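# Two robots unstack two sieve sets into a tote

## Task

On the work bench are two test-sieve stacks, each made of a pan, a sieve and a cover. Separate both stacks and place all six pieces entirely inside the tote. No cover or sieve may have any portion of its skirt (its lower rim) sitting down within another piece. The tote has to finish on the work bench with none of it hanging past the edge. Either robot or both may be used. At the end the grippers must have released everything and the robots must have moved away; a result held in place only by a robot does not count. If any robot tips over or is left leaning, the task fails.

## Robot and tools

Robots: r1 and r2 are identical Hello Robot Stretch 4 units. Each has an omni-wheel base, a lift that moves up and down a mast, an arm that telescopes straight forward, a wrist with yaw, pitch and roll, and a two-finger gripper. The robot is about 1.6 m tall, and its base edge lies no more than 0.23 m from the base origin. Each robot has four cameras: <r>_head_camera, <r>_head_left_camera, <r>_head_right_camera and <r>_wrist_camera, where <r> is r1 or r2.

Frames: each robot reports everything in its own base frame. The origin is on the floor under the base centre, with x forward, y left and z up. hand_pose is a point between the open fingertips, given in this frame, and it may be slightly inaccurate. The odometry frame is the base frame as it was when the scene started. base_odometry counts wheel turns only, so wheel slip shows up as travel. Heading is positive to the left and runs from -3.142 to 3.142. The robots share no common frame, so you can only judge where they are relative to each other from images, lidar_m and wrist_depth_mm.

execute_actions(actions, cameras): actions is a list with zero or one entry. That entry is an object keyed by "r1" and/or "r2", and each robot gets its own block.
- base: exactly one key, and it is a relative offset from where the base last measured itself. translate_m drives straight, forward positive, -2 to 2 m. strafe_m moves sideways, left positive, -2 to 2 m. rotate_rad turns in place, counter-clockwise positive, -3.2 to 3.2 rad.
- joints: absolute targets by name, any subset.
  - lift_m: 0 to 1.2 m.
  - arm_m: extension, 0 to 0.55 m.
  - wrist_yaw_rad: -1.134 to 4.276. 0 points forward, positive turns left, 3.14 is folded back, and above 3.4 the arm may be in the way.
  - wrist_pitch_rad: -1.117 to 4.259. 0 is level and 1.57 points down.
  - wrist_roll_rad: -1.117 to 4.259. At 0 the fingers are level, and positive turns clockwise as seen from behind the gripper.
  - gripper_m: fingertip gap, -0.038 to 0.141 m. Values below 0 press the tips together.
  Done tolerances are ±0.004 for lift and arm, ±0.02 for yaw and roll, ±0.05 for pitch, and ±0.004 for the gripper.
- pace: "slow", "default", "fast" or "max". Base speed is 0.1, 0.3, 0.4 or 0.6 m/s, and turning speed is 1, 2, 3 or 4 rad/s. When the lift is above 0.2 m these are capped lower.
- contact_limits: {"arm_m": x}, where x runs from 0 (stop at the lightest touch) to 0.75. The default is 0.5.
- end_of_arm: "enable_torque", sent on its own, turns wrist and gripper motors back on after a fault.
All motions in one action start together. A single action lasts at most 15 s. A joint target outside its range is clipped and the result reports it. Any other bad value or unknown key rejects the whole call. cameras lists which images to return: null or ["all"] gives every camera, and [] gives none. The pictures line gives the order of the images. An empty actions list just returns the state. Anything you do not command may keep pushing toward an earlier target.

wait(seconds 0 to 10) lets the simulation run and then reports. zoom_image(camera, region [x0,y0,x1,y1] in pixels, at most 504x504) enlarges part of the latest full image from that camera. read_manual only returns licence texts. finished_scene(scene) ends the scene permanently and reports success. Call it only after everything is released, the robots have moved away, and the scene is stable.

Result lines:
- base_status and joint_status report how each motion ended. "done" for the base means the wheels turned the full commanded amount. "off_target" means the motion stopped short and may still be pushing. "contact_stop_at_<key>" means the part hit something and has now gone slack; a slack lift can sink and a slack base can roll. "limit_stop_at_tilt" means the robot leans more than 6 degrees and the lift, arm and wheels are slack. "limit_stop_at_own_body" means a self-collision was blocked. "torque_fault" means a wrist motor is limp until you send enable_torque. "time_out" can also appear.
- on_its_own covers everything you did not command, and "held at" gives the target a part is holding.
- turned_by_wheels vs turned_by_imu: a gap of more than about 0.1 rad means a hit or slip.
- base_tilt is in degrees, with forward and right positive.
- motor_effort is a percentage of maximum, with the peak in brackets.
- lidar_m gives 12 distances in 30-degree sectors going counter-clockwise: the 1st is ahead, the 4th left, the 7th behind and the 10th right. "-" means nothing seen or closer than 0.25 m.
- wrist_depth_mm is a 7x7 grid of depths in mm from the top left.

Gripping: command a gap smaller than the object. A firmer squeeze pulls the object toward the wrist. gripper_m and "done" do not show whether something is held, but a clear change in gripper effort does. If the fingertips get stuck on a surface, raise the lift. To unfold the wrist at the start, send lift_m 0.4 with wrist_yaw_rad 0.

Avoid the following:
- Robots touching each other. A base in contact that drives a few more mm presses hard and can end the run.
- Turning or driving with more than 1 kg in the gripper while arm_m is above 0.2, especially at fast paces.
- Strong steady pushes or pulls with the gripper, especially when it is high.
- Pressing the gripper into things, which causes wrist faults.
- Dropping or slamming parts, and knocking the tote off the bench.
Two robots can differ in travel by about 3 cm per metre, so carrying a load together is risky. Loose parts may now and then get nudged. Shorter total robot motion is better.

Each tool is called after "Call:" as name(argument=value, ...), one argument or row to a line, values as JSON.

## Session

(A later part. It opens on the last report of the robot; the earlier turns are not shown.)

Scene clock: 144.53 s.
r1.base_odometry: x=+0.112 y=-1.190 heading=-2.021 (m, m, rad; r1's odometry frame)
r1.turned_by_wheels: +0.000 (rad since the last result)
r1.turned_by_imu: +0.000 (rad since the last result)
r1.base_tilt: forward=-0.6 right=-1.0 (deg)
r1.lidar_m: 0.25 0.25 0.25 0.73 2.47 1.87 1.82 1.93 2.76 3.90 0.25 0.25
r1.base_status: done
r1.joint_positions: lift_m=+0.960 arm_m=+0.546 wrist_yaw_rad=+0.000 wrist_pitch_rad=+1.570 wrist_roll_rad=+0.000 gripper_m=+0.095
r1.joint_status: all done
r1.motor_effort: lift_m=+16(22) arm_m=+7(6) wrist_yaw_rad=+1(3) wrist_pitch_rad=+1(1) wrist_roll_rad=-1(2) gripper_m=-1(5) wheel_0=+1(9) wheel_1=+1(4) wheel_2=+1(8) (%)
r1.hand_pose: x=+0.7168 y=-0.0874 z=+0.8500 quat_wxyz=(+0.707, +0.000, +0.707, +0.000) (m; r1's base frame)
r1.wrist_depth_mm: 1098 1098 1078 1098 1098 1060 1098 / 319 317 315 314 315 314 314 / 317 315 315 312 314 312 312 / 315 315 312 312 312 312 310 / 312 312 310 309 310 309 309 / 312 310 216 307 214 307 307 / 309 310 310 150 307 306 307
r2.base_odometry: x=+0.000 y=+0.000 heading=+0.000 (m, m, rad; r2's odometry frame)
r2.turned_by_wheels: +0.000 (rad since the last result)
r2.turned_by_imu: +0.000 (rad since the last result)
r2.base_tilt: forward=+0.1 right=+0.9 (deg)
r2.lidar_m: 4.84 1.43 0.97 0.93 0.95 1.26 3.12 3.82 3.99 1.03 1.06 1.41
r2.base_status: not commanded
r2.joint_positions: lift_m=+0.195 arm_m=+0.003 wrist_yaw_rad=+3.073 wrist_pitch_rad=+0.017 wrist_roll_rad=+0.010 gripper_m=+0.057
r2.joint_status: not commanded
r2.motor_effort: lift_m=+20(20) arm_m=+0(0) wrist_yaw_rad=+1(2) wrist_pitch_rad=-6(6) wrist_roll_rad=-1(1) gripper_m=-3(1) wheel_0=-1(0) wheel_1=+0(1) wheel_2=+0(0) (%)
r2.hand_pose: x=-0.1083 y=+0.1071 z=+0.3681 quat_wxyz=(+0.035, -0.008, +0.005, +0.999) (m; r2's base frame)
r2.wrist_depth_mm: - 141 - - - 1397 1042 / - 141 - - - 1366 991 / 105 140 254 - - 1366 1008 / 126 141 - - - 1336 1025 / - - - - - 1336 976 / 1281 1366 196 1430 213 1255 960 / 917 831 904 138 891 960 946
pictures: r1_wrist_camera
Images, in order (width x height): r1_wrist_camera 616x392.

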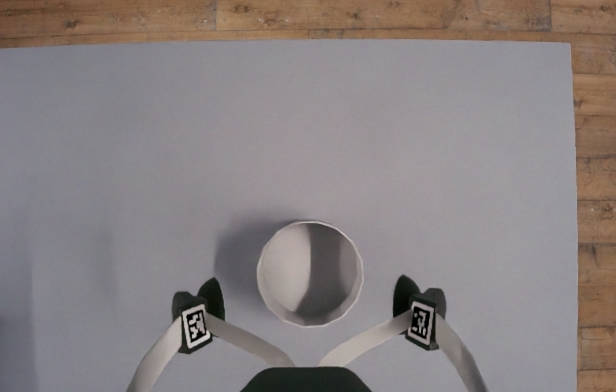

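Call:
execute_actions(
  actions=[
    {"r1":{"joints":{"lift_m":0.911},"pace":"slow"}},
  ],
  cameras=[],
)

Call:
execute_actions(
  actions=[
    {"r1":{"joints":{"gripper_m":0.05},"pace":"slow"}},
  ],
  cameras=[],
)

Call:
execute_actions(
  actions=[
    {"r1":{"joints":{"lift_m":1.08},"base":{"translate_m":-0.07}}},
  ],
  cameras=[],
)

Call:
execute_actions(
  actions=[
    {"r1":{"base":{"strafe_m":0.5},"joints":{"wrist_roll_rad":0.785,"arm_m":0.435}}},
  ],
  cameras=[],
)

Call:
execute_actions(
  actions=[
    {"r1":{"joints":{"lift_m":1.0}}},
  ],
  cameras=["r1_wrist_camera"],
)

Scene clock: 153.37 s.
r1.base_odometry: x=+0.112 y=-1.190 heading=-2.021 (m, m, rad; r1's odometry frame)
r1.turned_by_wheels: +0.000 (rad since the last result)
r1.turned_by_imu: +0.001 (rad since the last result)
r1.base_tilt: forward=-0.6 right=-0.9 (deg)
r1.lidar_m: 0.25 0.25 0.25 0.74 2.49 1.87 1.82 1.93 2.75 3.89 0.26 0.25
r1.base_status: not commanded
r1.joint_positions: lift_m=+0.911 arm_m=+0.546 wrist_yaw_rad=+0.000 wrist_pitch_rad=+1.570 wrist_roll_rad=+0.000 gripper_m=+0.095
r1.joint_status: all done
r1.motor_effort: lift_m=+16(14) arm_m=+7(7) wrist_yaw_rad=+2(3) wrist_pitch_rad=+1(1) wrist_roll_rad=-1(2) gripper_m=-4(1) wheel_0=+0(1) wheel_1=+1(1) wheel_2=+1(1) (%)
r1.hand_pose: x=+0.7168 y=-0.0874 z=+0.8010 quat_wxyz=(+0.707, +0.000, +0.707, +0.000) (m; r1's base frame)
r1.wrist_depth_mm: 270 267 268 267 266 266 266 / 266 266 266 265 265 264 264 / 266 265 265 264 264 264 264 / 265 265 264 265 262 262 263 / 264 263 263 260 262 260 260 / 262 262 216 259 214 259 258 / 263 260 260 150 258 258 258
r2.base_odometry: x=+0.000 y=+0.000 heading=+0.000 (m, m, rad; r2's odometry frame)
r2.turned_by_wheels: +0.000 (rad since the last result)
r2.turned_by_imu: +0.001 (rad since the last result)
r2.base_tilt: forward=+0.2 right=+0.8 (deg)
r2.lidar_m: 4.81 1.44 1.01 0.93 0.95 1.28 3.08 3.82 4.04 1.03 1.06 1.40
r2.base_status: not commanded
r2.joint_positions: lift_m=+0.195 arm_m=+0.003 wrist_yaw_rad=+3.073 wrist_pitch_rad=+0.017 wrist_roll_rad=+0.010 gripper_m=+0.057
r2.joint_status: not commanded
r2.motor_effort: lift_m=+20(20) arm_m=+0(0) wrist_yaw_rad=+0(1) wrist_pitch_rad=-4(6) wrist_roll_rad=-1(1) gripper_m=-3(2) wheel_0=+0(1) wheel_1=-1(0) wheel_2=+0(0) (%)
r2.hand_pose: x=-0.1083 y=+0.1071 z=+0.3681 quat_wxyz=(+0.035, -0.008, +0.005, +0.999) (m; r2's base frame)
r2.wrist_depth_mm: - 141 - - - 1397 1025 / - 140 - - - 1336 991 / 105 140 254 - - 1397 976 / 126 141 - - - 1366 1008 / - - - - - 1336 976 / 1308 1336 196 1397 212 1255 960 / 904 831 917 138 904 976 931
pictures: none
No camera images: the call's "cameras" was empty. Leave "cameras" out to get every camera's image.

Scene clock: 155.40 s.
r1.base_odometry: x=+0.112 y=-1.190 heading=-2.021 (m, m, rad; r1's odometry frame)
r1.turned_by_wheels: +0.000 (rad since the last result)
r1.turned_by_imu: +0.000 (rad since the last result)
r1.base_tilt: forward=-0.6 right=-0.8 (deg)
r1.lidar_m: 0.25 0.25 0.25 0.75 2.47 1.89 1.81 1.91 2.72 3.90 0.25 0.25
r1.base_status: not commanded
r1.joint_positions: lift_m=+0.911 arm_m=+0.546 wrist_yaw_rad=+0.000 wrist_pitch_rad=+1.570 wrist_roll_rad=+0.000 gripper_m=+0.050
r1.joint_status: all done
r1.motor_effort: lift_m=+16(16) arm_m=+8(7) wrist_yaw_rad=+2(2) wrist_pitch_rad=+1(1) wrist_roll_rad=-2(2) gripper_m=-15(13) wheel_0=+0(1) wheel_1=+1(1) wheel_2=+1(1) (%)
r1.hand_pose: x=+0.7168 y=-0.0874 z=+0.8010 quat_wxyz=(+0.707, +0.000, +0.707, +0.000) (m; r1's base frame)
r1.wrist_depth_mm: 268 267 266 266 265 265 265 / 267 265 265 265 265 265 264 / 266 265 264 264 263 263 263 / 264 264 264 264 263 262 262 / 264 263 264 259 262 260 259 / 262 260 213 257 212 260 258 / 260 260 260 243 259 257 257
r2.base_odometry: x=+0.000 y=+0.000 heading=+0.000 (m, m, rad; r2's odometry frame)
r2.turned_by_wheels: +0.000 (rad since the last result)
r2.turned_by_imu: +0.001 (rad since the last result)
r2.base_tilt: forward=+0.3 right=+0.9 (deg)
r2.lidar_m: 4.80 1.43 0.98 0.93 0.96 1.27 3.10 3.84 4.03 1.01 1.07 1.43
r2.base_status: not commanded
r2.joint_positions: lift_m=+0.195 arm_m=+0.003 wrist_yaw_rad=+3.073 wrist_pitch_rad=+0.017 wrist_roll_rad=+0.010 gripper_m=+0.057
r2.joint_status: not commanded
r2.motor_effort: lift_m=+20(20) arm_m=+0(0) wrist_yaw_rad=+2(1) wrist_pitch_rad=-4(3) wrist_roll_rad=-1(1) gripper_m=-2(2) wheel_0=-1(1) wheel_1=-1(0) wheel_2=+1(0) (%)
r2.hand_pose: x=-0.1083 y=+0.1071 z=+0.3681 quat_wxyz=(+0.035, -0.008, +0.005, +0.999) (m; r2's base frame)
r2.wrist_depth_mm: - 141 - - - 1430 1025 / - 140 - - - 1336 991 / 105 140 253 - - 1366 991 / 126 142 - - - 1336 991 / - - - - - 1336 960 / 1281 1308 196 1430 211 1281 991 / 878 820 904 138 878 960 917
pictures: none
No camera images: the call's "cameras" was empty. Leave "cameras" out to get every camera's image.

Scene clock: 157.20 s.
r1.base_odometry: x=+0.143 y=-1.127 heading=-2.021 (m, m, rad; r1's odometry frame)
r1.turned_by_wheels: +0.000 (rad since the last result)
r1.turned_by_imu: +0.001 (rad since the last result)
r1.base_tilt: forward=-0.7 right=-0.9 (deg)
r1.lidar_m: 0.25 0.25 0.32 1.08 2.37 1.79 1.74 1.89 2.65 3.90 0.32 0.25
r1.base_status: done
r1.joint_positions: lift_m=+1.080 arm_m=+0.546 wrist_yaw_rad=+0.000 wrist_pitch_rad=+1.570 wrist_roll_rad=+0.000 gripper_m=+0.050
r1.joint_status: all done
r1.motor_effort: lift_m=+22(23) arm_m=+8(7) wrist_yaw_rad=+1(1) wrist_pitch_rad=+1(1) wrist_roll_rad=-1(1) gripper_m=-13(15) wheel_0=+0(4) wheel_1=+0(4) wheel_2=-1(8) (%)
r1.hand_pose: x=+0.7168 y=-0.0874 z=+0.9695 quat_wxyz=(+0.707, +0.000, +0.707, +0.000) (m; r1's base frame)
r1.wrist_depth_mm: 820 820 439 436 436 436 1205 / 436 439 439 433 433 433 1205 / 436 436 433 433 436 430 1182 / 436 433 433 430 430 430 1182 / 430 430 430 259 430 430 1182 / 430 430 213 258 213 427 1160 / 430 427 424 243 427 421 1182
r2.base_odometry: x=+0.000 y=+0.000 heading=+0.000 (m, m, rad; r2's odometry frame)
r2.turned_by_wheels: +0.000 (rad since the last result)
r2.turned_by_imu: +0.001 (rad since the last result)
r2.base_tilt: forward=+0.2 right=+0.9 (deg)
r2.lidar_m: 4.82 1.43 0.98 0.92 0.96 1.26 3.11 3.80 4.04 1.03 1.04 1.42
r2.base_status: not commanded
r2.joint_positions: lift_m=+0.195 arm_m=+0.003 wrist_yaw_rad=+3.073 wrist_pitch_rad=+0.017 wrist_roll_rad=+0.010 gripper_m=+0.057
r2.joint_status: not commanded
r2.motor_effort: lift_m=+20(20) arm_m=+0(0) wrist_yaw_rad=+2(1) wrist_pitch_rad=-6(7) wrist_roll_rad=-1(0) gripper_m=-2(2) wheel_0=-1(0) wheel_1=+0(0) wheel_2=+0(0) (%)
r2.hand_pose: x=-0.1083 y=+0.1071 z=+0.3681 quat_wxyz=(+0.035, -0.008, +0.005, +0.999) (m; r2's base frame)
r2.wrist_depth_mm: - 141 - - - 1366 1042 / - 140 - - - 1397 991 / 105 140 253 - - 1336 1008 / 126 141 - - - 1366 976 / - - - - - 1336 976 / 1281 1336 196 1397 212 1255 976 / 904 831 917 138 891 960 931
pictures: none
No camera images: the call's "cameras" was empty. Leave "cameras" out to get every camera's image.

Scene clock: 160.20 s.
r1.base_odometry: x=+0.593 y=-1.345 heading=-2.021 (m, m, rad; r1's odometry frame)
r1.turned_by_wheels: +0.000 (rad since the last result)
r1.turned_by_imu: +0.003 (rad since the last result)
r1.base_tilt: forward=-0.6 right=-0.8 (deg)
r1.lidar_m: 0.25 0.25 0.35 4.33 2.32 1.78 1.73 1.85 2.60 4.39 0.35 0.25
r1.base_status: done
r1.joint_positions: lift_m=+1.080 arm_m=+0.436 wrist_yaw_rad=+0.000 wrist_pitch_rad=+1.570 wrist_roll_rad=+0.785 gripper_m=+0.050
r1.joint_status: all done
r1.motor_effort: lift_m=+22(22) arm_m=-8(9) wrist_yaw_rad=+3(1) wrist_pitch_rad=+0(0) wrist_roll_rad=+2(3) gripper_m=-15(15) wheel_0=+1(11) wheel_1=-1(8) wheel_2=-1(1) (%)
r1.hand_pose: x=+0.6075 y=-0.0874 z=+0.9695 quat_wxyz=(+0.654, +0.270, +0.653, -0.270) (m; r1's base frame)
r1.wrist_depth_mm: 1205 436 439 436 442 439 436 / 436 433 345 436 436 436 433 / 433 370 407 430 433 433 433 / 430 421 413 430 430 433 433 / 349 410 430 259 359 430 430 / 427 384 213 257 212 355 427 / 427 340 379 243 421 338 427
r2.base_odometry: x=+0.000 y=+0.000 heading=+0.000 (m, m, rad; r2's odometry frame)
r2.turned_by_wheels: +0.000 (rad since the last result)
r2.turned_by_imu: +0.001 (rad since the last result)
r2.base_tilt: forward=+0.2 right=+0.9 (deg)
r2.lidar_m: 4.81 1.42 1.00 0.92 0.96 1.26 3.14 3.83 4.04 1.03 1.07 1.43
r2.base_status: not commanded
r2.joint_positions: lift_m=+0.195 arm_m=+0.003 wrist_yaw_rad=+3.073 wrist_pitch_rad=+0.017 wrist_roll_rad=+0.010 gripper_m=+0.057
r2.joint_status: not commanded
r2.motor_effort: lift_m=+20(20) arm_m=+0(0) wrist_yaw_rad=+0(0) wrist_pitch_rad=-5(5) wrist_roll_rad=+0(1) gripper_m=-3(1) wheel_0=-1(1) wheel_1=-1(0) wheel_2=+0(0) (%)
r2.hand_pose: x=-0.1083 y=+0.1071 z=+0.3681 quat_wxyz=(+0.035, -0.008, +0.005, +0.999) (m; r2's base frame)
r2.wrist_depth_mm: - 141 - - - 1366 1025 / - 140 - - - 1366 976 / 105 140 254 - - 1366 1008 / 126 141 - - - 1336 991 / - - - - - 1336 976 / 1281 1336 196 1430 213 1281 976 / 891 842 917 138 878 976 931
pictures: none
No camera images: the call's "cameras" was empty. Leave "cameras" out to get every camera's image.

Scene clock: 161.53 s.
r1.base_odometry: x=+0.593 y=-1.345 heading=-2.021 (m, m, rad; r1's odometry frame)
r1.turned_by_wheels: +0.000 (rad since the last result)
r1.turned_by_imu: +0.000 (rad since the last result)
r1.base_tilt: forward=-0.5 right=-0.8 (deg)
r1.lidar_m: 0.25 0.25 0.37 4.33 2.34 1.79 1.73 1.86 2.61 4.40 0.35 0.26
r1.base_status: not commanded
r1.joint_positions: lift_m=+1.000 arm_m=+0.436 wrist_yaw_rad=+0.000 wrist_pitch_rad=+1.570 wrist_roll_rad=+0.785 gripper_m=+0.050
r1.joint_status: all done
r1.motor_effort: lift_m=+17(22) arm_m=-8(8) wrist_yaw_rad=+2(2) wrist_pitch_rad=+1(1) wrist_roll_rad=+2(1) gripper_m=-13(14) wheel_0=+1(1) wheel_1=-1(1) wheel_2=-1(1) (%)
r1.hand_pose: x=+0.6075 y=-0.0874 z=+0.8899 quat_wxyz=(+0.654, +0.270, +0.653, -0.270) (m; r1's base frame)
r1.wrist_depth_mm: 359 317 357 357 355 357 357 / 355 276 315 355 357 357 355 / 268 329 329 266 355 353 355 / 289 351 336 349 278 353 351 / 327 330 347 259 312 349 349 / 297 329 214 258 212 263 351 / 262 296 343 243 343 296 259
r2.base_odometry: x=+0.000 y=+0.000 heading=+0.000 (m, m, rad; r2's odometry frame)
r2.turned_by_wheels: +0.000 (rad since the last result)
r2.turned_by_imu: +0.000 (rad since the last result)
r2.base_tilt: forward=+0.2 right=+0.8 (deg)
r2.lidar_m: 4.85 1.44 0.98 0.89 0.96 1.28 3.11 3.79 4.02 1.02 1.07 1.40
r2.base_status: not commanded
r2.joint_positions: lift_m=+0.195 arm_m=+0.003 wrist_yaw_rad=+3.073 wrist_pitch_rad=+0.017 wrist_roll_rad=+0.010 gripper_m=+0.057
r2.joint_status: not commanded
r2.motor_effort: lift_m=+20(20) arm_m=+0(0) wrist_yaw_rad=+2(0) wrist_pitch_rad=-5(3) wrist_roll_rad=-1(1) gripper_m=-2(4) wheel_0=-1(1) wheel_1=+0(0) wheel_2=+0(0) (%)
r2.hand_pose: x=-0.1083 y=+0.1071 z=+0.3681 quat_wxyz=(+0.035, -0.008, +0.005, +0.999) (m; r2's base frame)
r2.wrist_depth_mm: - 141 - - - 1366 1042 / - 140 - - - 1366 1008 / 105 140 254 - - 1366 1008 / 126 141 - - - 1336 991 / - - - - - 1336 991 / 1281 1336 195 1366 213 1229 960 / 917 831 917 138 891 960 946
pictures: r1_wrist_camera
Images, in order (width x height): r1_wrist_camera 616x392.

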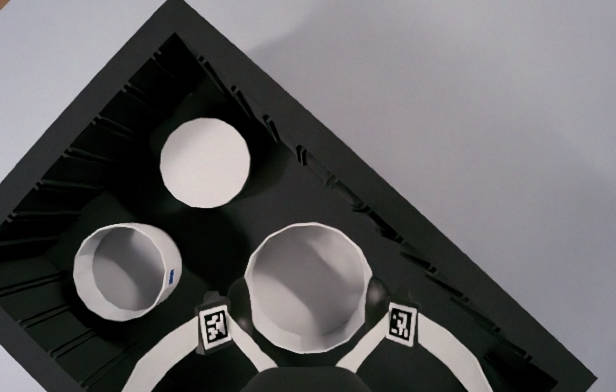

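Call:
execute_actions(
  actions=[],
  cameras=["r1_wrist_camera","r1_head_camera"],
)

Scene clock: 182.37 s.
r1.base_odometry: x=+0.593 y=-1.345 heading=-2.021 (m, m, rad; r1's odometry frame)
r1.turned_by_wheels: +0.000 (rad since the last result)
r1.turned_by_imu: +0.001 (rad since the last result)
r1.base_tilt: forward=-0.6 right=-0.8 (deg)
r1.lidar_m: 0.25 0.26 0.36 4.33 2.34 1.78 1.70 1.85 2.60 4.39 0.34 0.25
r1.base_status: not commanded
r1.joint_positions: lift_m=+1.000 arm_m=+0.436 wrist_yaw_rad=+0.000 wrist_pitch_rad=+1.570 wrist_roll_rad=+0.785 gripper_m=+0.050
r1.joint_status: all done
r1.motor_effort: lift_m=+17(22) arm_m=-8(8) wrist_yaw_rad=+2(2) wrist_pitch_rad=+0(1) wrist_roll_rad=+2(1) gripper_m=-13(14) wheel_0=+1(1) wheel_1=-1(1) wheel_2=-1(1) (%)
r1.hand_pose: x=+0.6075 y=-0.0874 z=+0.8899 quat_wxyz=(+0.654, +0.270, +0.653, -0.270) (m; r1's base frame)
r1.wrist_depth_mm: 359 319 357 357 357 357 357 / 355 277 315 355 355 355 355 / 268 329 329 266 353 351 353 / 287 349 338 349 278 351 351 / 327 332 347 259 310 351 351 / 297 329 214 257 213 262 349 / 260 298 343 243 343 296 260
r2.base_odometry: x=+0.000 y=+0.000 heading=+0.000 (m, m, rad; r2's odometry frame)
r2.turned_by_wheels: +0.000 (rad since the last result)
r2.turned_by_imu: +0.001 (rad since the last result)
r2.base_tilt: forward=+0.3 right=+0.8 (deg)
r2.lidar_m: 4.85 1.45 0.98 0.92 0.96 1.28 3.11 3.82 4.02 1.02 1.06 1.42
r2.base_status: not commanded
r2.joint_positions: lift_m=+0.195 arm_m=+0.003 wrist_yaw_rad=+3.073 wrist_pitch_rad=+0.017 wrist_roll_rad=+0.010 gripper_m=+0.057
r2.joint_status: not commanded
r2.motor_effort: lift_m=+20(20) arm_m=+0(0) wrist_yaw_rad=+2(0) wrist_pitch_rad=-6(3) wrist_roll_rad=-1(1) gripper_m=-2(4) wheel_0=-1(1) wheel_1=+0(0) wheel_2=+0(0) (%)
r2.hand_pose: x=-0.1083 y=+0.1071 z=+0.3681 quat_wxyz=(+0.035, -0.008, +0.005, +0.999) (m; r2's base frame)
r2.wrist_depth_mm: - 142 - - - 1366 991 / - 140 - - - 1397 1008 / 105 140 255 - - 1366 991 / 126 141 - - - 1366 991 / - - - - - 1308 960 / 1281 1308 196 1397 213 1255 991 / 904 831 904 138 891 960 931
pictures: r1_head_camera, r1_wrist_camera
Images, in order (width x height): r1_head_camera 420x560, r1_wrist_camera 616x392.

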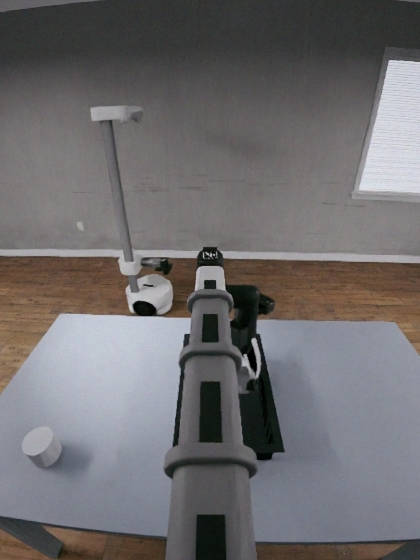

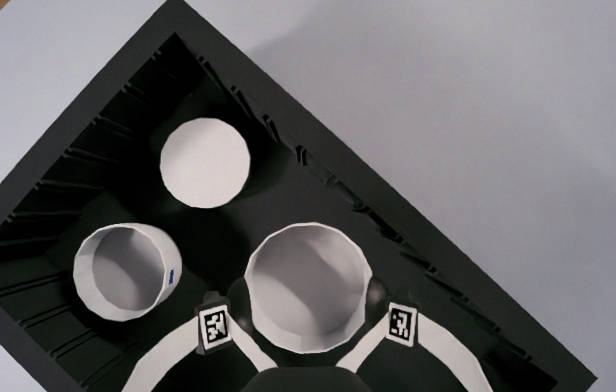

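Call:
execute_actions(
  actions=[
    {"r1":{"joints":{"lift_m":0.921},"pace":"slow"}},
  ],
  cameras=["r1_wrist_camera"],
)

Call:
execute_actions(
  actions=[
    {"r1":{"joints":{"gripper_m":0.09},"pace":"slow"}},
  ],
  cameras=[],
)

Call:
execute_actions(
  actions=[
    {"r1":{"joints":{"lift_m":1.1}}},
  ],
  cameras=["r1_wrist_camera"],
)

Call:
execute_actions(
  actions=[
    {"r1":{"joints":{"arm_m":0.3,"wrist_roll_rad":0,"gripper_m":0.095},"base":{"translate_m":-0.1}}},
  ],
  cameras=[],
)

Call:
execute_actions(
  actions=[
    {"r1":{"base":{"strafe_m":0.5}}},
  ],
  cameras=["r1_wrist_camera","r1_head_camera"],
)

Scene clock: 191.70 s.
r1.base_odometry: x=+0.593 y=-1.345 heading=-2.021 (m, m, rad; r1's odometry frame)
r1.turned_by_wheels: +0.000 (rad since the last result)
r1.turned_by_imu: +0.001 (rad since the last result)
r1.base_tilt: forward=-0.6 right=-0.8 (deg)
r1.lidar_m: 0.25 0.26 0.36 4.33 2.34 1.77 1.71 1.84 2.63 4.40 0.35 0.26
r1.base_status: not commanded
r1.joint_positions: lift_m=+0.921 arm_m=+0.436 wrist_yaw_rad=+0.000 wrist_pitch_rad=+1.570 wrist_roll_rad=+0.785 gripper_m=+0.050
r1.joint_status: all done
r1.motor_effort: lift_m=+16(20) arm_m=-7(8) wrist_yaw_rad=+3(2) wrist_pitch_rad=+0(1) wrist_roll_rad=+2(1) gripper_m=-13(13) wheel_0=+2(1) wheel_1=-1(1) wheel_2=-1(1) (%)
r1.hand_pose: x=+0.6075 y=-0.0874 z=+0.8109 quat_wxyz=(+0.654, +0.270, +0.653, -0.270) (m; r1's base frame)
r1.wrist_depth_mm: 188 231 188 278 277 277 277 / 208 260 252 187 277 276 278 / 242 250 251 220 276 276 274 / 270 270 270 270 185 272 273 / 252 270 270 259 268 184 272 / 250 267 214 257 212 219 183 / 242 267 266 243 267 265 202
r2.base_odometry: x=+0.000 y=+0.000 heading=+0.000 (m, m, rad; r2's odometry frame)
r2.turned_by_wheels: +0.000 (rad since the last result)
r2.turned_by_imu: +0.001 (rad since the last result)
r2.base_tilt: forward=+0.2 right=+0.8 (deg)
r2.lidar_m: 4.79 1.45 1.00 0.93 0.96 1.22 3.09 3.83 4.03 1.02 1.06 1.41
r2.base_status: not commanded
r2.joint_positions: lift_m=+0.195 arm_m=+0.003 wrist_yaw_rad=+3.073 wrist_pitch_rad=+0.017 wrist_roll_rad=+0.010 gripper_m=+0.057
r2.joint_status: not commanded
r2.motor_effort: lift_m=+20(20) arm_m=+0(0) wrist_yaw_rad=+1(1) wrist_pitch_rad=-5(6) wrist_roll_rad=-1(1) gripper_m=-1(2) wheel_0=+0(1) wheel_1=+0(1) wheel_2=+0(0) (%)
r2.hand_pose: x=-0.1083 y=+0.1071 z=+0.3681 quat_wxyz=(+0.035, -0.008, +0.005, +0.999) (m; r2's base frame)
r2.wrist_depth_mm: - 141 - - - 1397 1025 / - 140 - - - 1366 1008 / 105 140 253 - - 1336 991 / 126 141 - - - 1397 1008 / - - - - - 1308 976 / 1281 1308 196 1397 212 1281 960 / 891 842 917 138 891 960 917
pictures: r1_wrist_camera
Images, in order (width x height): r1_wrist_camera 616x392.

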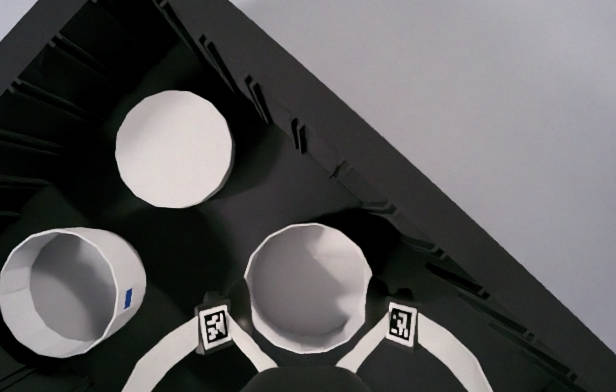

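Scene clock: 193.53 s.
r1.base_odometry: x=+0.593 y=-1.345 heading=-2.021 (m, m, rad; r1's odometry frame)
r1.turned_by_wheels: +0.000 (rad since the last result)
r1.turned_by_imu: +0.000 (rad since the last result)
r1.base_tilt: forward=-0.5 right=-1.0 (deg)
r1.lidar_m: 0.25 0.25 0.35 4.33 2.33 1.78 1.73 1.84 2.63 4.40 0.33 0.25
r1.base_status: not commanded
r1.joint_positions: lift_m=+0.921 arm_m=+0.436 wrist_yaw_rad=+0.000 wrist_pitch_rad=+1.570 wrist_roll_rad=+0.785 gripper_m=+0.090
r1.joint_status: all done
r1.motor_effort: lift_m=+16(16) arm_m=-7(8) wrist_yaw_rad=+2(2) wrist_pitch_rad=-1(1) wrist_roll_rad=+1(1) gripper_m=-2(16) wheel_0=+1(1) wheel_1=-1(1) wheel_2=-1(1) (%)
r1.hand_pose: x=+0.6075 y=-0.0874 z=+0.8109 quat_wxyz=(+0.654, +0.270, +0.653, -0.270) (m; r1's base frame)
r1.wrist_depth_mm: 189 230 188 278 276 277 278 / 208 260 251 187 277 277 276 / 242 250 251 220 274 274 276 / 271 271 272 272 186 273 273 / 252 271 270 267 268 184 272 / 250 252 219 267 213 210 183 / 243 268 267 149 266 266 201
r2.base_odometry: x=+0.000 y=+0.000 heading=+0.000 (m, m, rad; r2's odometry frame)
r2.turned_by_wheels: +0.000 (rad since the last result)
r2.turned_by_imu: +0.001 (rad since the last result)
r2.base_tilt: forward=+0.2 right=+0.9 (deg)
r2.lidar_m: 4.82 1.41 1.01 0.91 0.96 1.29 3.13 3.81 4.01 1.04 1.06 1.42
r2.base_status: not commanded
r2.joint_positions: lift_m=+0.195 arm_m=+0.003 wrist_yaw_rad=+3.073 wrist_pitch_rad=+0.017 wrist_roll_rad=+0.010 gripper_m=+0.057
r2.joint_status: not commanded
r2.motor_effort: lift_m=+20(20) arm_m=+0(0) wrist_yaw_rad=+1(1) wrist_pitch_rad=-4(6) wrist_roll_rad=+0(1) gripper_m=-3(2) wheel_0=+0(0) wheel_1=-1(0) wheel_2=+0(0) (%)
r2.hand_pose: x=-0.1083 y=+0.1071 z=+0.3681 quat_wxyz=(+0.035, -0.008, +0.005, +0.999) (m; r2's base frame)
r2.wrist_depth_mm: - 141 - - - 1366 1025 / - 140 - - - 1397 991 / 105 140 253 - - 1336 991 / 126 141 - - - 1366 976 / - - - - - 1336 976 / 1308 1336 196 1430 213 1255 976 / 878 831 917 138 878 960 931
pictures: none
No camera images: the call's "cameras" was empty. Leave "cameras" out to get every camera's image.

Scene clock: 195.37 s.
r1.base_odometry: x=+0.593 y=-1.345 heading=-2.021 (m, m, rad; r1's odometry frame)
r1.turned_by_wheels: +0.000 (rad since the last result)
r1.turned_by_imu: +0.000 (rad since the last result)
r1.base_tilt: forward=-0.4 right=-0.7 (deg)
r1.lidar_m: 0.25 0.25 0.37 4.33 2.33 1.77 1.73 1.85 2.62 4.39 0.34 0.26
r1.base_status: not commanded
r1.joint_positions: lift_m=+1.100 arm_m=+0.436 wrist_yaw_rad=+0.000 wrist_pitch_rad=+1.570 wrist_roll_rad=+0.785 gripper_m=+0.090
r1.joint_status: all done
r1.motor_effort: lift_m=+22(25) arm_m=-8(8) wrist_yaw_rad=+1(0) wrist_pitch_rad=+0(1) wrist_roll_rad=+2(2) gripper_m=-3(3) wheel_0=+1(1) wheel_1=-1(1) wheel_2=-1(1) (%)
r1.hand_pose: x=+0.6075 y=-0.0874 z=+0.9895 quat_wxyz=(+0.654, +0.270, +0.653, -0.270) (m; r1's base frame)
r1.wrist_depth_mm: 1205 459 455 455 459 455 459 / 459 455 368 455 455 455 455 / 455 397 439 452 452 452 452 / 452 415 449 449 452 452 455 / 375 430 449 445 449 449 449 / 449 394 219 445 213 436 449 / 442 368 392 149 442 359 445
r2.base_odometry: x=+0.000 y=+0.000 heading=+0.000 (m, m, rad; r2's odometry frame)
r2.turned_by_wheels: +0.000 (rad since the last result)
r2.turned_by_imu: +0.001 (rad since the last result)
r2.base_tilt: forward=+0.3 right=+0.7 (deg)
r2.lidar_m: 4.82 1.44 0.96 0.92 0.95 1.27 3.10 3.80 4.01 1.02 1.05 1.42
r2.base_status: not commanded
r2.joint_positions: lift_m=+0.195 arm_m=+0.003 wrist_yaw_rad=+3.073 wrist_pitch_rad=+0.017 wrist_roll_rad=+0.010 gripper_m=+0.057
r2.joint_status: not commanded
r2.motor_effort: lift_m=+20(20) arm_m=+0(0) wrist_yaw_rad=+0(2) wrist_pitch_rad=-6(4) wrist_roll_rad=+0(1) gripper_m=-3(2) wheel_0=+0(1) wheel_1=-1(1) wheel_2=+0(0) (%)
r2.hand_pose: x=-0.1083 y=+0.1071 z=+0.3681 quat_wxyz=(+0.035, -0.008, +0.005, +0.999) (m; r2's base frame)
r2.wrist_depth_mm: - 142 - - - 1366 1025 / - 140 - - - 1336 991 / 105 140 254 - - 1336 1008 / 126 141 - - - 1308 991 / - - - - - 1336 991 / 1255 1336 196 1397 212 1255 960 / 891 831 904 138 891 960 931
pictures: r1_wrist_camera
Images, in order (width x height): r1_wrist_camera 616x392.

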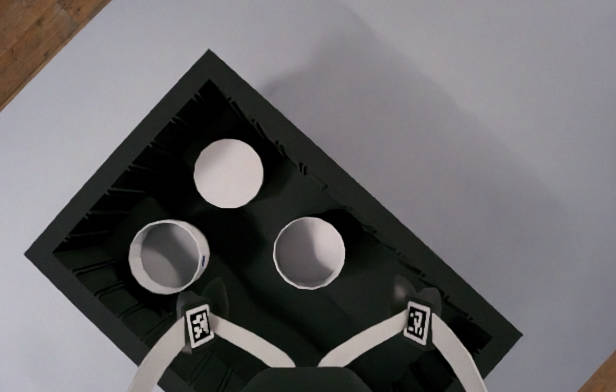

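Scene clock: 196.90 s.
r1.base_odometry: x=+0.637 y=-1.255 heading=-2.021 (m, m, rad; r1's odometry frame)
r1.turned_by_wheels: +0.000 (rad since the last result)
r1.turned_by_imu: +0.001 (rad since the last result)
r1.base_tilt: forward=-0.6 right=-1.0 (deg)
r1.lidar_m: 0.34 0.35 0.51 4.35 2.17 1.67 1.62 1.75 2.45 4.40 0.47 0.36
r1.base_status: done
r1.joint_positions: lift_m=+1.100 arm_m=+0.301 wrist_yaw_rad=+0.000 wrist_pitch_rad=+1.570 wrist_roll_rad=+0.000 gripper_m=+0.095
r1.joint_status: all done
r1.motor_effort: lift_m=+22(22) arm_m=-7(7) wrist_yaw_rad=+3(0) wrist_pitch_rad=+1(0) wrist_roll_rad=-1(8) gripper_m=-1(1) wheel_0=+1(0) wheel_1=+1(3) wheel_2=+0(7) (%)
r1.hand_pose: x=+0.4724 y=-0.0874 z=+0.9895 quat_wxyz=(+0.707, +0.000, +0.707, +0.000) (m; r1's base frame)
r1.wrist_depth_mm: 462 413 459 455 455 459 455 / 462 415 452 452 452 455 455 / 459 410 452 452 452 452 449 / 452 442 452 449 452 449 449 / 455 452 452 449 449 449 445 / 452 449 216 452 214 445 449 / 1205 452 991 149 1205 445 1182
r2.base_odometry: x=+0.000 y=+0.000 heading=+0.000 (m, m, rad; r2's odometry frame)
r2.turned_by_wheels: +0.000 (rad since the last result)
r2.turned_by_imu: +0.000 (rad since the last result)
r2.base_tilt: forward=+0.2 right=+0.7 (deg)
r2.lidar_m: 4.82 1.43 0.99 0.92 0.95 1.24 3.10 3.79 4.03 1.02 1.06 1.41
r2.base_status: not commanded
r2.joint_positions: lift_m=+0.195 arm_m=+0.003 wrist_yaw_rad=+3.073 wrist_pitch_rad=+0.017 wrist_roll_rad=+0.010 gripper_m=+0.057
r2.joint_status: not commanded
r2.motor_effort: lift_m=+20(20) arm_m=+0(0) wrist_yaw_rad=+1(1) wrist_pitch_rad=-7(6) wrist_roll_rad=+0(1) gripper_m=-4(1) wheel_0=-1(0) wheel_1=+0(0) wheel_2=+0(0) (%)
r2.hand_pose: x=-0.1083 y=+0.1071 z=+0.3681 quat_wxyz=(+0.035, -0.008, +0.005, +0.999) (m; r2's base frame)
r2.wrist_depth_mm: - 141 - - - 1397 1042 / - 140 - - - 1397 1008 / 105 140 254 - - 1336 1008 / 126 141 - - - 1366 976 / - - - - - 1336 976 / 1281 1336 196 1397 213 1255 976 / 904 820 904 138 878 960 931
pictures: none
No camera images: the call's "cameras" was empty. Leave "cameras" out to get every camera's image.

Scene clock: 199.90 s.
r1.base_odometry: x=+1.087 y=-1.472 heading=-2.021 (m, m, rad; r1's odometry frame)
r1.turned_by_wheels: +0.000 (rad since the last result)
r1.turned_by_imu: +0.003 (rad since the last result)
r1.base_tilt: forward=-0.5 right=-0.9 (deg)
r1.lidar_m: 0.35 0.39 3.96 3.83 2.20 1.64 1.60 1.71 2.43 1.23 0.51 0.36
r1.base_status: done
r1.joint_positions: lift_m=+1.100 arm_m=+0.301 wrist_yaw_rad=+0.000 wrist_pitch_rad=+1.570 wrist_roll_rad=+0.000 gripper_m=+0.095
r1.joint_status: not commanded
r1.motor_effort: lift_m=+20(22) arm_m=-7(7) wrist_yaw_rad=+0(1) wrist_pitch_rad=-1(0) wrist_roll_rad=-2(2) gripper_m=-2(2) wheel_0=+1(7) wheel_1=+0(8) wheel_2=+0(1) (%)
r1.hand_pose: x=+0.4724 y=-0.0874 z=+0.9896 quat_wxyz=(+0.707, +0.000, +0.707, +0.000) (m; r1's base frame)
r1.wrist_depth_mm: 1255 459 462 459 459 455 455 / 1229 452 459 459 452 455 452 / 1229 455 459 455 455 452 452 / 1205 452 452 452 449 452 449 / 1205 452 452 449 449 449 449 / 1205 449 216 445 214 445 445 / 1205 1205 991 150 1205 1205 1182
r2.base_odometry: x=+0.000 y=+0.000 heading=+0.000 (m, m, rad; r2's odometry frame)
r2.turned_by_wheels: +0.000 (rad since the last result)
r2.turned_by_imu: +0.001 (rad since the last result)
r2.base_tilt: forward=+0.3 right=+0.8 (deg)
r2.lidar_m: 4.84 1.43 1.01 0.92 0.93 1.30 3.10 3.81 4.03 1.02 1.06 1.44
r2.base_status: not commanded
r2.joint_positions: lift_m=+0.195 arm_m=+0.003 wrist_yaw_rad=+3.073 wrist_pitch_rad=+0.017 wrist_roll_rad=+0.010 gripper_m=+0.057
r2.joint_status: not commanded
r2.motor_effort: lift_m=+20(20) arm_m=+0(0) wrist_yaw_rad=+1(1) wrist_pitch_rad=-6(6) wrist_roll_rad=-1(0) gripper_m=-2(3) wheel_0=-1(1) wheel_1=+0(0) wheel_2=+0(0) (%)
r2.hand_pose: x=-0.1083 y=+0.1071 z=+0.3681 quat_wxyz=(+0.035, -0.008, +0.005, +0.999) (m; r2's base frame)
r2.wrist_depth_mm: - 141 - - - 1397 1025 / - 140 - - - 1366 1008 / 105 140 254 - - 1397 1008 / 126 142 - - - 1336 1008 / - - - - - 1308 991 / 1281 1336 196 1397 213 1255 976 / 904 831 931 138 904 931 931
pictures: r1_head_camera, r1_wrist_camera
Images, in order (width x height): r1_head_camera 420x560, r1_wrist_camera 616x392.

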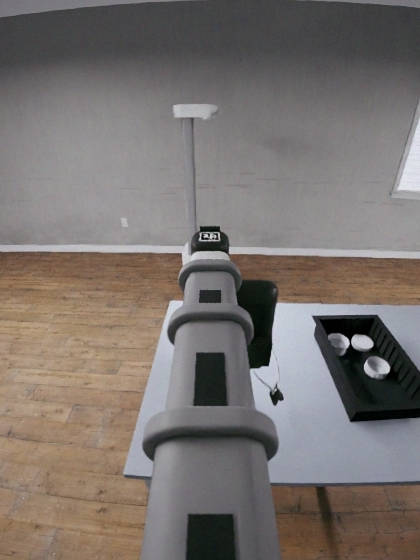

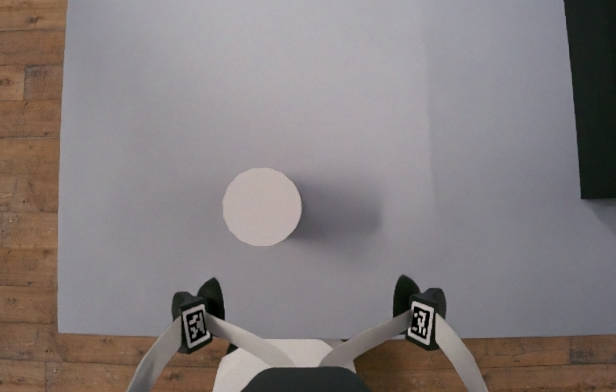

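Call:
execute_actions(
  actions=[
    {"r1":{"base":{"strafe_m":0.051},"joints":{"arm_m":0.339,"lift_m":1.0}}},
  ],
  cameras=["r1_wrist_camera"],
)

Scene clock: 203.80 s.
r1.base_odometry: x=+1.133 y=-1.495 heading=-2.021 (m, m, rad; r1's odometry frame)
r1.turned_by_wheels: +0.000 (rad since the last result)
r1.turned_by_imu: +0.001 (rad since the last result)
r1.base_tilt: forward=-0.6 right=-0.9 (deg)
r1.lidar_m: 0.36 0.38 3.89 3.79 2.19 1.64 1.59 1.69 2.44 1.22 0.50 0.37
r1.base_status: done
r1.joint_positions: lift_m=+1.000 arm_m=+0.338 wrist_yaw_rad=+0.000 wrist_pitch_rad=+1.570 wrist_roll_rad=+0.000 gripper_m=+0.095
r1.joint_status: all done
r1.motor_effort: lift_m=+16(13) arm_m=+7(8) wrist_yaw_rad=+3(1) wrist_pitch_rad=+0(0) wrist_roll_rad=-1(1) gripper_m=-2(1) wheel_0=-1(5) wheel_1=-1(7) wheel_2=+0(1) (%)
r1.hand_pose: x=+0.5087 y=-0.0874 z=+0.8900 quat_wxyz=(+0.707, +0.000, +0.707, +0.000) (m; r1's base frame)
r1.wrist_depth_mm: 750 357 357 357 357 355 353 / 741 357 357 357 355 355 353 / 355 355 355 355 353 353 351 / 355 353 355 353 351 351 349 / 353 353 351 279 349 349 347 / 351 349 216 349 214 347 345 / 349 349 349 150 345 345 343
r2.base_odometry: x=+0.000 y=+0.000 heading=+0.000 (m, m, rad; r2's odometry frame)
r2.turned_by_wheels: +0.000 (rad since the last result)
r2.turned_by_imu: +0.001 (rad since the last result)
r2.base_tilt: forward=+0.1 right=+0.7 (deg)
r2.lidar_m: 4.84 1.43 0.99 0.92 0.96 1.27 3.13 3.83 4.04 1.01 1.05 1.42
r2.base_status: not commanded
r2.joint_positions: lift_m=+0.195 arm_m=+0.003 wrist_yaw_rad=+3.073 wrist_pitch_rad=+0.017 wrist_roll_rad=+0.010 gripper_m=+0.057
r2.joint_status: not commanded
r2.motor_effort: lift_m=+20(20) arm_m=+0(0) wrist_yaw_rad=+1(2) wrist_pitch_rad=-6(7) wrist_roll_rad=+0(1) gripper_m=-4(2) wheel_0=-1(1) wheel_1=-1(0) wheel_2=+0(0) (%)
r2.hand_pose: x=-0.1083 y=+0.1071 z=+0.3681 quat_wxyz=(+0.035, -0.008, +0.005, +0.999) (m; r2's base frame)
r2.wrist_depth_mm: - 141 - - - 1366 1025 / - 140 - - - 1366 1008 / 105 140 253 - - 1366 1008 / 126 141 - - - 1366 991 / - - - - - 1336 976 / 1281 1308 196 1397 212 1229 960 / 891 842 904 138 891 960 917
pictures: r1_wrist_camera
Images, in order (width x height): r1_wrist_camera 616x392.

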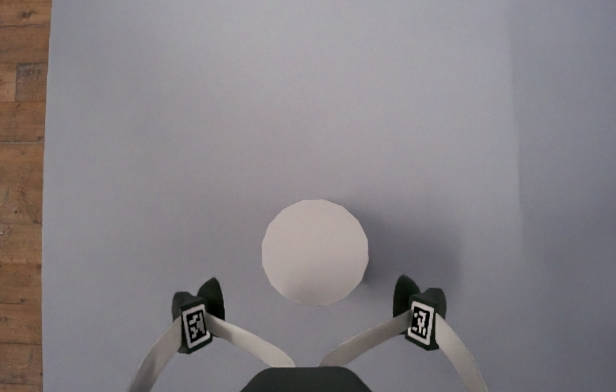

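Call:
execute_actions(
  actions=[
    {"r1":{"joints":{"arm_m":0.346,"lift_m":0.953},"pace":"slow"}},
  ],
  cameras=["r1_wrist_camera"],
)

Scene clock: 208.97 s.
r1.base_odometry: x=+1.133 y=-1.495 heading=-2.021 (m, m, rad; r1's odometry frame)
r1.turned_by_wheels: +0.000 (rad since the last result)
r1.turned_by_imu: +0.001 (rad since the last result)
r1.base_tilt: forward=-0.6 right=-0.9 (deg)
r1.lidar_m: 0.36 0.38 3.90 3.79 2.14 1.63 1.58 1.70 2.44 1.23 0.50 0.37
r1.base_status: not commanded
r1.joint_positions: lift_m=+0.953 arm_m=+0.345 wrist_yaw_rad=+0.000 wrist_pitch_rad=+1.570 wrist_roll_rad=+0.000 gripper_m=+0.095
r1.joint_status: all done
r1.motor_effort: lift_m=+16(17) arm_m=+8(7) wrist_yaw_rad=+2(3) wrist_pitch_rad=+0(1) wrist_roll_rad=-1(0) gripper_m=-2(3) wheel_0=-1(1) wheel_1=-2(2) wheel_2=+0(1) (%)
r1.hand_pose: x=+0.5157 y=-0.0874 z=+0.8430 quat_wxyz=(+0.707, +0.000, +0.707, +0.000) (m; r1's base frame)
r1.wrist_depth_mm: 312 312 312 310 309 307 307 / 310 310 309 309 309 309 306 / 309 309 307 309 307 306 304 / 307 307 306 306 304 306 304 / 306 304 304 232 303 304 303 / 304 303 216 231 214 303 301 / 303 303 301 150 301 300 298
r2.base_odometry: x=+0.000 y=+0.000 heading=+0.000 (m, m, rad; r2's odometry frame)
r2.turned_by_wheels: +0.000 (rad since the last result)
r2.turned_by_imu: +0.001 (rad since the last result)
r2.base_tilt: forward=+0.3 right=+1.0 (deg)
r2.lidar_m: 4.81 1.46 0.99 0.92 0.98 1.27 3.11 3.85 4.05 1.01 1.06 1.43
r2.base_status: not commanded
r2.joint_positions: lift_m=+0.195 arm_m=+0.003 wrist_yaw_rad=+3.073 wrist_pitch_rad=+0.017 wrist_roll_rad=+0.010 gripper_m=+0.057
r2.joint_status: not commanded
r2.motor_effort: lift_m=+20(20) arm_m=+0(0) wrist_yaw_rad=+1(1) wrist_pitch_rad=-6(5) wrist_roll_rad=-1(1) gripper_m=-2(2) wheel_0=-1(1) wheel_1=-1(1) wheel_2=+0(1) (%)
r2.hand_pose: x=-0.1083 y=+0.1071 z=+0.3681 quat_wxyz=(+0.035, -0.008, +0.005, +0.999) (m; r2's base frame)
r2.wrist_depth_mm: - 141 - - - 1397 1025 / - 140 - - - 1366 1008 / 105 140 252 - - 1366 1008 / 126 142 - - - 1366 976 / - - - - - 1336 991 / 1281 1336 195 1366 212 1281 976 / 904 831 917 138 891 960 946
pictures: r1_wrist_camera
Images, in order (width x height): r1_wrist_camera 616x392.

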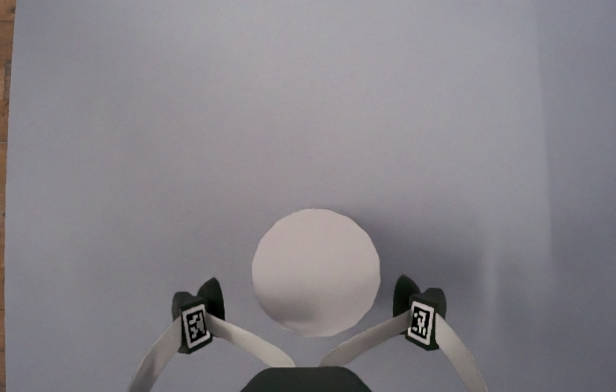

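Call:
execute_actions(
  actions=[
    {"r1":{"joints":{"gripper_m":0.05},"pace":"slow"}},
  ],
  cameras=[],
)

Call:
execute_actions(
  actions=[
    {"r1":{"joints":{"lift_m":1.09}}},
  ],
  cameras=["r1_wrist_camera"],
)

Call:
execute_actions(
  actions=[
    {"r1":{"base":{"strafe_m":-0.445},"joints":{"wrist_roll_rad":0.785}}},
  ],
  cameras=[],
)

Call:
execute_actions(
  actions=[
    {"r1":{"joints":{"arm_m":0.536}}},
  ],
  cameras=[],
)

Call:
execute_actions(
  actions=[
    {"r1":{"joints":{"lift_m":1.0},"pace":"slow"}},
  ],
  cameras=["r1_wrist_camera"],
)

Scene clock: 218.60 s.
r1.base_odometry: x=+1.133 y=-1.495 heading=-2.021 (m, m, rad; r1's odometry frame)
r1.turned_by_wheels: +0.000 (rad since the last result)
r1.turned_by_imu: +0.001 (rad since the last result)
r1.base_tilt: forward=-0.6 right=-0.9 (deg)
r1.lidar_m: 0.37 0.40 3.90 3.78 2.16 1.63 1.58 1.71 2.42 1.25 0.51 0.39
r1.base_status: not commanded
r1.joint_positions: lift_m=+0.953 arm_m=+0.345 wrist_yaw_rad=+0.000 wrist_pitch_rad=+1.570 wrist_roll_rad=+0.000 gripper_m=+0.050
r1.joint_status: all done
r1.motor_effort: lift_m=+16(16) arm_m=+8(8) wrist_yaw_rad=+2(1) wrist_pitch_rad=+0(0) wrist_roll_rad=+0(1) gripper_m=-11(12) wheel_0=-1(1) wheel_1=-2(2) wheel_2=+0(0) (%)
r1.hand_pose: x=+0.5157 y=-0.0874 z=+0.8430 quat_wxyz=(+0.707, +0.000, +0.707, +0.000) (m; r1's base frame)
r1.wrist_depth_mm: 312 309 310 310 310 309 307 / 312 309 307 309 309 306 307 / 307 307 307 306 307 306 304 / 309 307 306 306 306 304 303 / 306 306 304 232 303 304 303 / 304 304 219 230 213 301 301 / 303 303 301 301 300 298 300
r2.base_odometry: x=+0.000 y=+0.000 heading=+0.000 (m, m, rad; r2's odometry frame)
r2.turned_by_wheels: +0.000 (rad since the last result)
r2.turned_by_imu: +0.002 (rad since the last result)
r2.base_tilt: forward=+0.1 right=+0.8 (deg)
r2.lidar_m: 4.80 1.46 0.99 0.92 0.96 1.29 3.08 3.82 4.04 1.03 1.05 1.40
r2.base_status: not commanded
r2.joint_positions: lift_m=+0.195 arm_m=+0.003 wrist_yaw_rad=+3.073 wrist_pitch_rad=+0.017 wrist_roll_rad=+0.010 gripper_m=+0.057
r2.joint_status: not commanded
r2.motor_effort: lift_m=+20(20) arm_m=+0(0) wrist_yaw_rad=+1(1) wrist_pitch_rad=-5(5) wrist_roll_rad=-1(1) gripper_m=-3(3) wheel_0=-1(0) wheel_1=+0(0) wheel_2=+0(0) (%)
r2.hand_pose: x=-0.1083 y=+0.1071 z=+0.3681 quat_wxyz=(+0.035, -0.008, +0.005, +0.999) (m; r2's base frame)
r2.wrist_depth_mm: - 142 - - - 1366 1025 / - 140 - - - 1366 1025 / 105 140 254 - - 1366 1008 / 126 141 - - - 1336 991 / - - - - - 1308 991 / 1281 1336 195 1397 212 1255 976 / 904 831 917 138 878 960 931
pictures: none
No camera images: the call's "cameras" was empty. Leave "cameras" out to get every camera's image.

Scene clock: 220.23 s.
r1.base_odometry: x=+1.133 y=-1.495 heading=-2.021 (m, m, rad; r1's odometry frame)
r1.turned_by_wheels: +0.000 (rad since the last result)
r1.turned_by_imu: +0.000 (rad since the last result)
r1.base_tilt: forward=-0.7 right=-0.9 (deg)
r1.lidar_m: 0.36 0.39 3.89 3.79 2.17 1.63 1.60 1.71 2.44 1.22 0.51 0.39
r1.base_status: not commanded
r1.joint_positions: lift_m=+1.090 arm_m=+0.345 wrist_yaw_rad=+0.000 wrist_pitch_rad=+1.570 wrist_roll_rad=+0.000 gripper_m=+0.050
r1.joint_status: all done
r1.motor_effort: lift_m=+22(24) arm_m=+8(8) wrist_yaw_rad=+0(2) wrist_pitch_rad=-1(1) wrist_roll_rad=-1(2) gripper_m=-12(13) wheel_0=-1(1) wheel_1=-1(1) wheel_2=+0(0) (%)
r1.hand_pose: x=+0.5157 y=-0.0874 z=+0.9795 quat_wxyz=(+0.707, +0.000, +0.707, +0.000) (m; r1's base frame)
r1.wrist_depth_mm: 1229 452 449 449 449 445 449 / 1205 449 449 445 442 445 442 / 1229 445 449 442 442 442 442 / 1229 442 445 442 442 442 439 / 1205 442 442 232 439 436 436 / 1182 442 219 230 211 433 436 / 1205 436 433 436 433 433 433
r2.base_odometry: x=+0.000 y=+0.000 heading=+0.000 (m, m, rad; r2's odometry frame)
r2.turned_by_wheels: +0.000 (rad since the last result)
r2.turned_by_imu: +0.001 (rad since the last result)
r2.base_tilt: forward=+0.1 right=+0.8 (deg)
r2.lidar_m: 4.79 1.42 1.00 0.90 0.96 1.23 3.10 3.80 4.05 1.03 1.05 1.44
r2.base_status: not commanded
r2.joint_positions: lift_m=+0.195 arm_m=+0.003 wrist_yaw_rad=+3.073 wrist_pitch_rad=+0.017 wrist_roll_rad=+0.010 gripper_m=+0.057
r2.joint_status: not commanded
r2.motor_effort: lift_m=+20(20) arm_m=+0(0) wrist_yaw_rad=+2(0) wrist_pitch_rad=-6(5) wrist_roll_rad=-1(1) gripper_m=-2(2) wheel_0=-1(1) wheel_1=+0(0) wheel_2=+1(0) (%)
r2.hand_pose: x=-0.1083 y=+0.1071 z=+0.3681 quat_wxyz=(+0.035, -0.008, +0.005, +0.999) (m; r2's base frame)
r2.wrist_depth_mm: - 141 - - - 1308 1008 / - 140 - - - 1397 976 / 105 140 253 - - 1336 991 / 126 142 - - - 1366 991 / - - - - - 1308 960 / 1255 1336 196 1430 213 1255 946 / 904 831 917 138 904 976 917
pictures: r1_wrist_camera
Images, in order (width x height): r1_wrist_camera 616x392.

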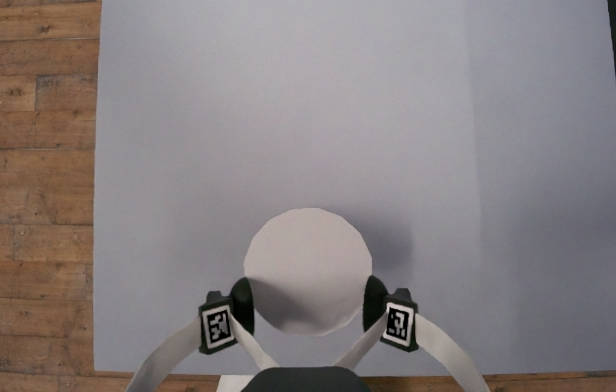

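Scene clock: 223.03 s.
r1.base_odometry: x=+0.732 y=-1.301 heading=-2.021 (m, m, rad; r1's odometry frame)
r1.turned_by_wheels: +0.000 (rad since the last result)
r1.turned_by_imu: -0.001 (rad since the last result)
r1.base_tilt: forward=-0.7 right=-0.9 (deg)
r1.lidar_m: 0.33 0.37 0.53 4.24 2.18 1.66 1.62 1.75 2.46 4.49 0.49 0.34
r1.base_status: done
r1.joint_positions: lift_m=+1.090 arm_m=+0.345 wrist_yaw_rad=+0.000 wrist_pitch_rad=+1.570 wrist_roll_rad=+0.785 gripper_m=+0.050
r1.joint_status: all done
r1.motor_effort: lift_m=+21(22) arm_m=+8(8) wrist_yaw_rad=+2(2) wrist_pitch_rad=-1(0) wrist_roll_rad=+1(9) gripper_m=-12(11) wheel_0=+0(9) wheel_1=+2(8) wheel_2=+1(2) (%)
r1.hand_pose: x=+0.5157 y=-0.0874 z=+0.9796 quat_wxyz=(+0.654, +0.270, +0.653, -0.270) (m; r1's base frame)
r1.wrist_depth_mm: 407 449 449 397 449 449 445 / 413 427 442 442 382 449 449 / 424 442 442 442 436 445 449 / 442 392 439 439 439 445 1205 / 442 439 368 232 439 442 1182 / 436 439 217 229 211 1205 1182 / 436 436 436 439 436 976 1182
r2.base_odometry: x=+0.000 y=+0.000 heading=+0.000 (m, m, rad; r2's odometry frame)
r2.turned_by_wheels: +0.000 (rad since the last result)
r2.turned_by_imu: +0.001 (rad since the last result)
r2.base_tilt: forward=+0.2 right=+0.7 (deg)
r2.lidar_m: 4.85 1.41 0.96 0.91 0.96 1.28 3.11 3.82 4.03 1.02 1.06 1.44
r2.base_status: not commanded
r2.joint_positions: lift_m=+0.195 arm_m=+0.003 wrist_yaw_rad=+3.073 wrist_pitch_rad=+0.017 wrist_roll_rad=+0.010 gripper_m=+0.057
r2.joint_status: not commanded
r2.motor_effort: lift_m=+20(20) arm_m=+0(0) wrist_yaw_rad=+1(1) wrist_pitch_rad=-6(5) wrist_roll_rad=-1(1) gripper_m=-5(2) wheel_0=-1(1) wheel_1=+0(0) wheel_2=+0(0) (%)
r2.hand_pose: x=-0.1083 y=+0.1071 z=+0.3681 quat_wxyz=(+0.035, -0.008, +0.005, +0.999) (m; r2's base frame)
r2.wrist_depth_mm: - 141 - - - 1397 1042 / - 140 - - - 1366 1008 / 105 140 255 - - 1336 991 / 126 141 - - - 1336 991 / - - - - - 1336 1008 / 1255 1336 196 1430 212 1255 976 / 904 820 891 138 891 960 931
pictures: none
No camera images: the call's "cameras" was empty. Leave "cameras" out to get every camera's image.

Scene clock: 224.70 s.
r1.base_odometry: x=+0.732 y=-1.301 heading=-2.021 (m, m, rad; r1's odometry frame)
r1.turned_by_wheels: +0.000 (rad since the last result)
r1.turned_by_imu: +0.000 (rad since the last result)
r1.base_tilt: forward=-0.7 right=-0.8 (deg)
r1.lidar_m: 0.33 0.36 0.53 4.23 2.17 1.66 1.62 1.73 2.44 4.50 0.48 0.34
r1.base_status: not commanded
r1.joint_positions: lift_m=+1.090 arm_m=+0.535 wrist_yaw_rad=+0.000 wrist_pitch_rad=+1.570 wrist_roll_rad=+0.785 gripper_m=+0.050
r1.joint_status: all done
r1.motor_effort: lift_m=+21(21) arm_m=+8(7) wrist_yaw_rad=+1(0) wrist_pitch_rad=+0(0) wrist_roll_rad=+1(1) gripper_m=-12(11) wheel_0=+0(0) wheel_1=+2(2) wheel_2=+0(0) (%)
r1.hand_pose: x=+0.7058 y=-0.0874 z=+0.9796 quat_wxyz=(+0.654, +0.270, +0.653, -0.270) (m; r1's base frame)
r1.wrist_depth_mm: 1229 452 445 379 449 449 449 / 449 445 404 424 382 445 445 / 445 382 439 442 439 445 445 / 442 394 421 439 442 394 442 / 439 439 364 232 436 436 357 / 439 436 218 230 211 404 436 / 436 439 436 347 418 349 436
r2.base_odometry: x=+0.000 y=+0.000 heading=+0.000 (m, m, rad; r2's odometry frame)
r2.turned_by_wheels: +0.000 (rad since the last result)
r2.turned_by_imu: +0.001 (rad since the last result)
r2.base_tilt: forward=+0.1 right=+0.9 (deg)
r2.lidar_m: 4.82 1.45 0.98 0.92 0.95 1.27 3.10 3.83 4.04 1.02 1.04 1.41
r2.base_status: not commanded
r2.joint_positions: lift_m=+0.195 arm_m=+0.003 wrist_yaw_rad=+3.073 wrist_pitch_rad=+0.017 wrist_roll_rad=+0.010 gripper_m=+0.057
r2.joint_status: not commanded
r2.motor_effort: lift_m=+20(20) arm_m=+0(0) wrist_yaw_rad=+0(2) wrist_pitch_rad=-5(6) wrist_roll_rad=-1(0) gripper_m=-1(4) wheel_0=+0(1) wheel_1=-1(1) wheel_2=+0(0) (%)
r2.hand_pose: x=-0.1083 y=+0.1071 z=+0.3681 quat_wxyz=(+0.035, -0.008, +0.005, +0.999) (m; r2's base frame)
r2.wrist_depth_mm: - 141 - - - 1397 1008 / - 140 - - - 1366 991 / 105 140 254 - - 1336 991 / 126 141 - - - 1336 991 / - - - - - 1308 976 / 1281 1336 196 1397 213 1255 976 / 904 831 904 138 891 960 946
pictures: none
No camera images: the call's "cameras" was empty. Leave "cameras" out to get every camera's image.

Scene clock: 226.33 s.
r1.base_odometry: x=+0.732 y=-1.301 heading=-2.021 (m, m, rad; r1's odometry frame)
r1.turned_by_wheels: +0.000 (rad since the last result)
r1.turned_by_imu: +0.000 (rad since the last result)
r1.base_tilt: forward=-0.6 right=-0.9 (deg)
r1.lidar_m: 0.32 0.37 0.51 4.24 2.18 1.66 1.62 1.71 2.47 4.50 0.48 0.34
r1.base_status: not commanded
r1.joint_positions: lift_m=+1.000 arm_m=+0.535 wrist_yaw_rad=+0.000 wrist_pitch_rad=+1.570 wrist_roll_rad=+0.785 gripper_m=+0.050
r1.joint_status: all done
r1.motor_effort: lift_m=+16(22) arm_m=+8(8) wrist_yaw_rad=+2(1) wrist_pitch_rad=+0(0) wrist_roll_rad=+1(1) gripper_m=-11(10) wheel_0=+1(1) wheel_1=+2(2) wheel_2=+0(1) (%)
r1.hand_pose: x=+0.7058 y=-0.0874 z=+0.8900 quat_wxyz=(+0.654, +0.270, +0.653, -0.270) (m; r1's base frame)
r1.wrist_depth_mm: 357 315 315 340 271 359 357 / 357 279 351 330 340 274 355 / 266 329 334 353 347 300 312 / 317 320 332 351 345 349 285 / 349 263 349 232 347 349 347 / 347 347 218 230 211 347 319 / 347 347 260 300 345 319 276
r2.base_odometry: x=+0.000 y=+0.000 heading=+0.000 (m, m, rad; r2's odometry frame)
r2.turned_by_wheels: +0.000 (rad since the last result)
r2.turned_by_imu: +0.001 (rad since the last result)
r2.base_tilt: forward=+0.2 right=+0.9 (deg)
r2.lidar_m: 4.81 1.41 0.99 0.91 0.95 1.27 3.07 3.83 3.99 1.02 1.05 1.42
r2.base_status: not commanded
r2.joint_positions: lift_m=+0.195 arm_m=+0.003 wrist_yaw_rad=+3.073 wrist_pitch_rad=+0.017 wrist_roll_rad=+0.010 gripper_m=+0.057
r2.joint_status: not commanded
r2.motor_effort: lift_m=+20(20) arm_m=+0(0) wrist_yaw_rad=+0(1) wrist_pitch_rad=-5(5) wrist_roll_rad=-1(1) gripper_m=-1(2) wheel_0=+0(1) wheel_1=-1(0) wheel_2=+0(0) (%)
r2.hand_pose: x=-0.1083 y=+0.1071 z=+0.3681 quat_wxyz=(+0.035, -0.008, +0.005, +0.999) (m; r2's base frame)
r2.wrist_depth_mm: - 141 - - - 1397 1025 / - 140 - - - 1366 1008 / 105 140 254 - - 1336 1008 / 126 141 - - - 1366 976 / - - - - - 1336 976 / 1255 1336 195 1397 213 1229 976 / 891 831 917 138 891 960 946
pictures: r1_wrist_camera
Images, in order (width x height): r1_wrist_camera 616x392.

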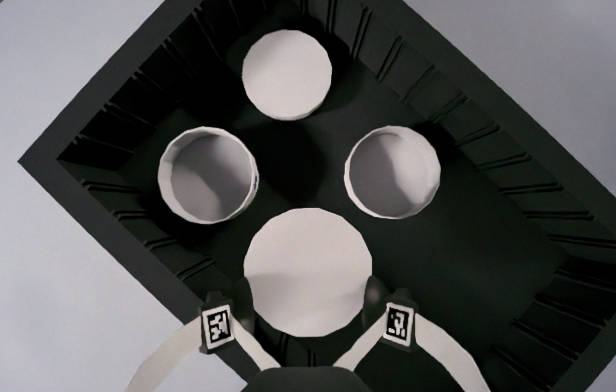

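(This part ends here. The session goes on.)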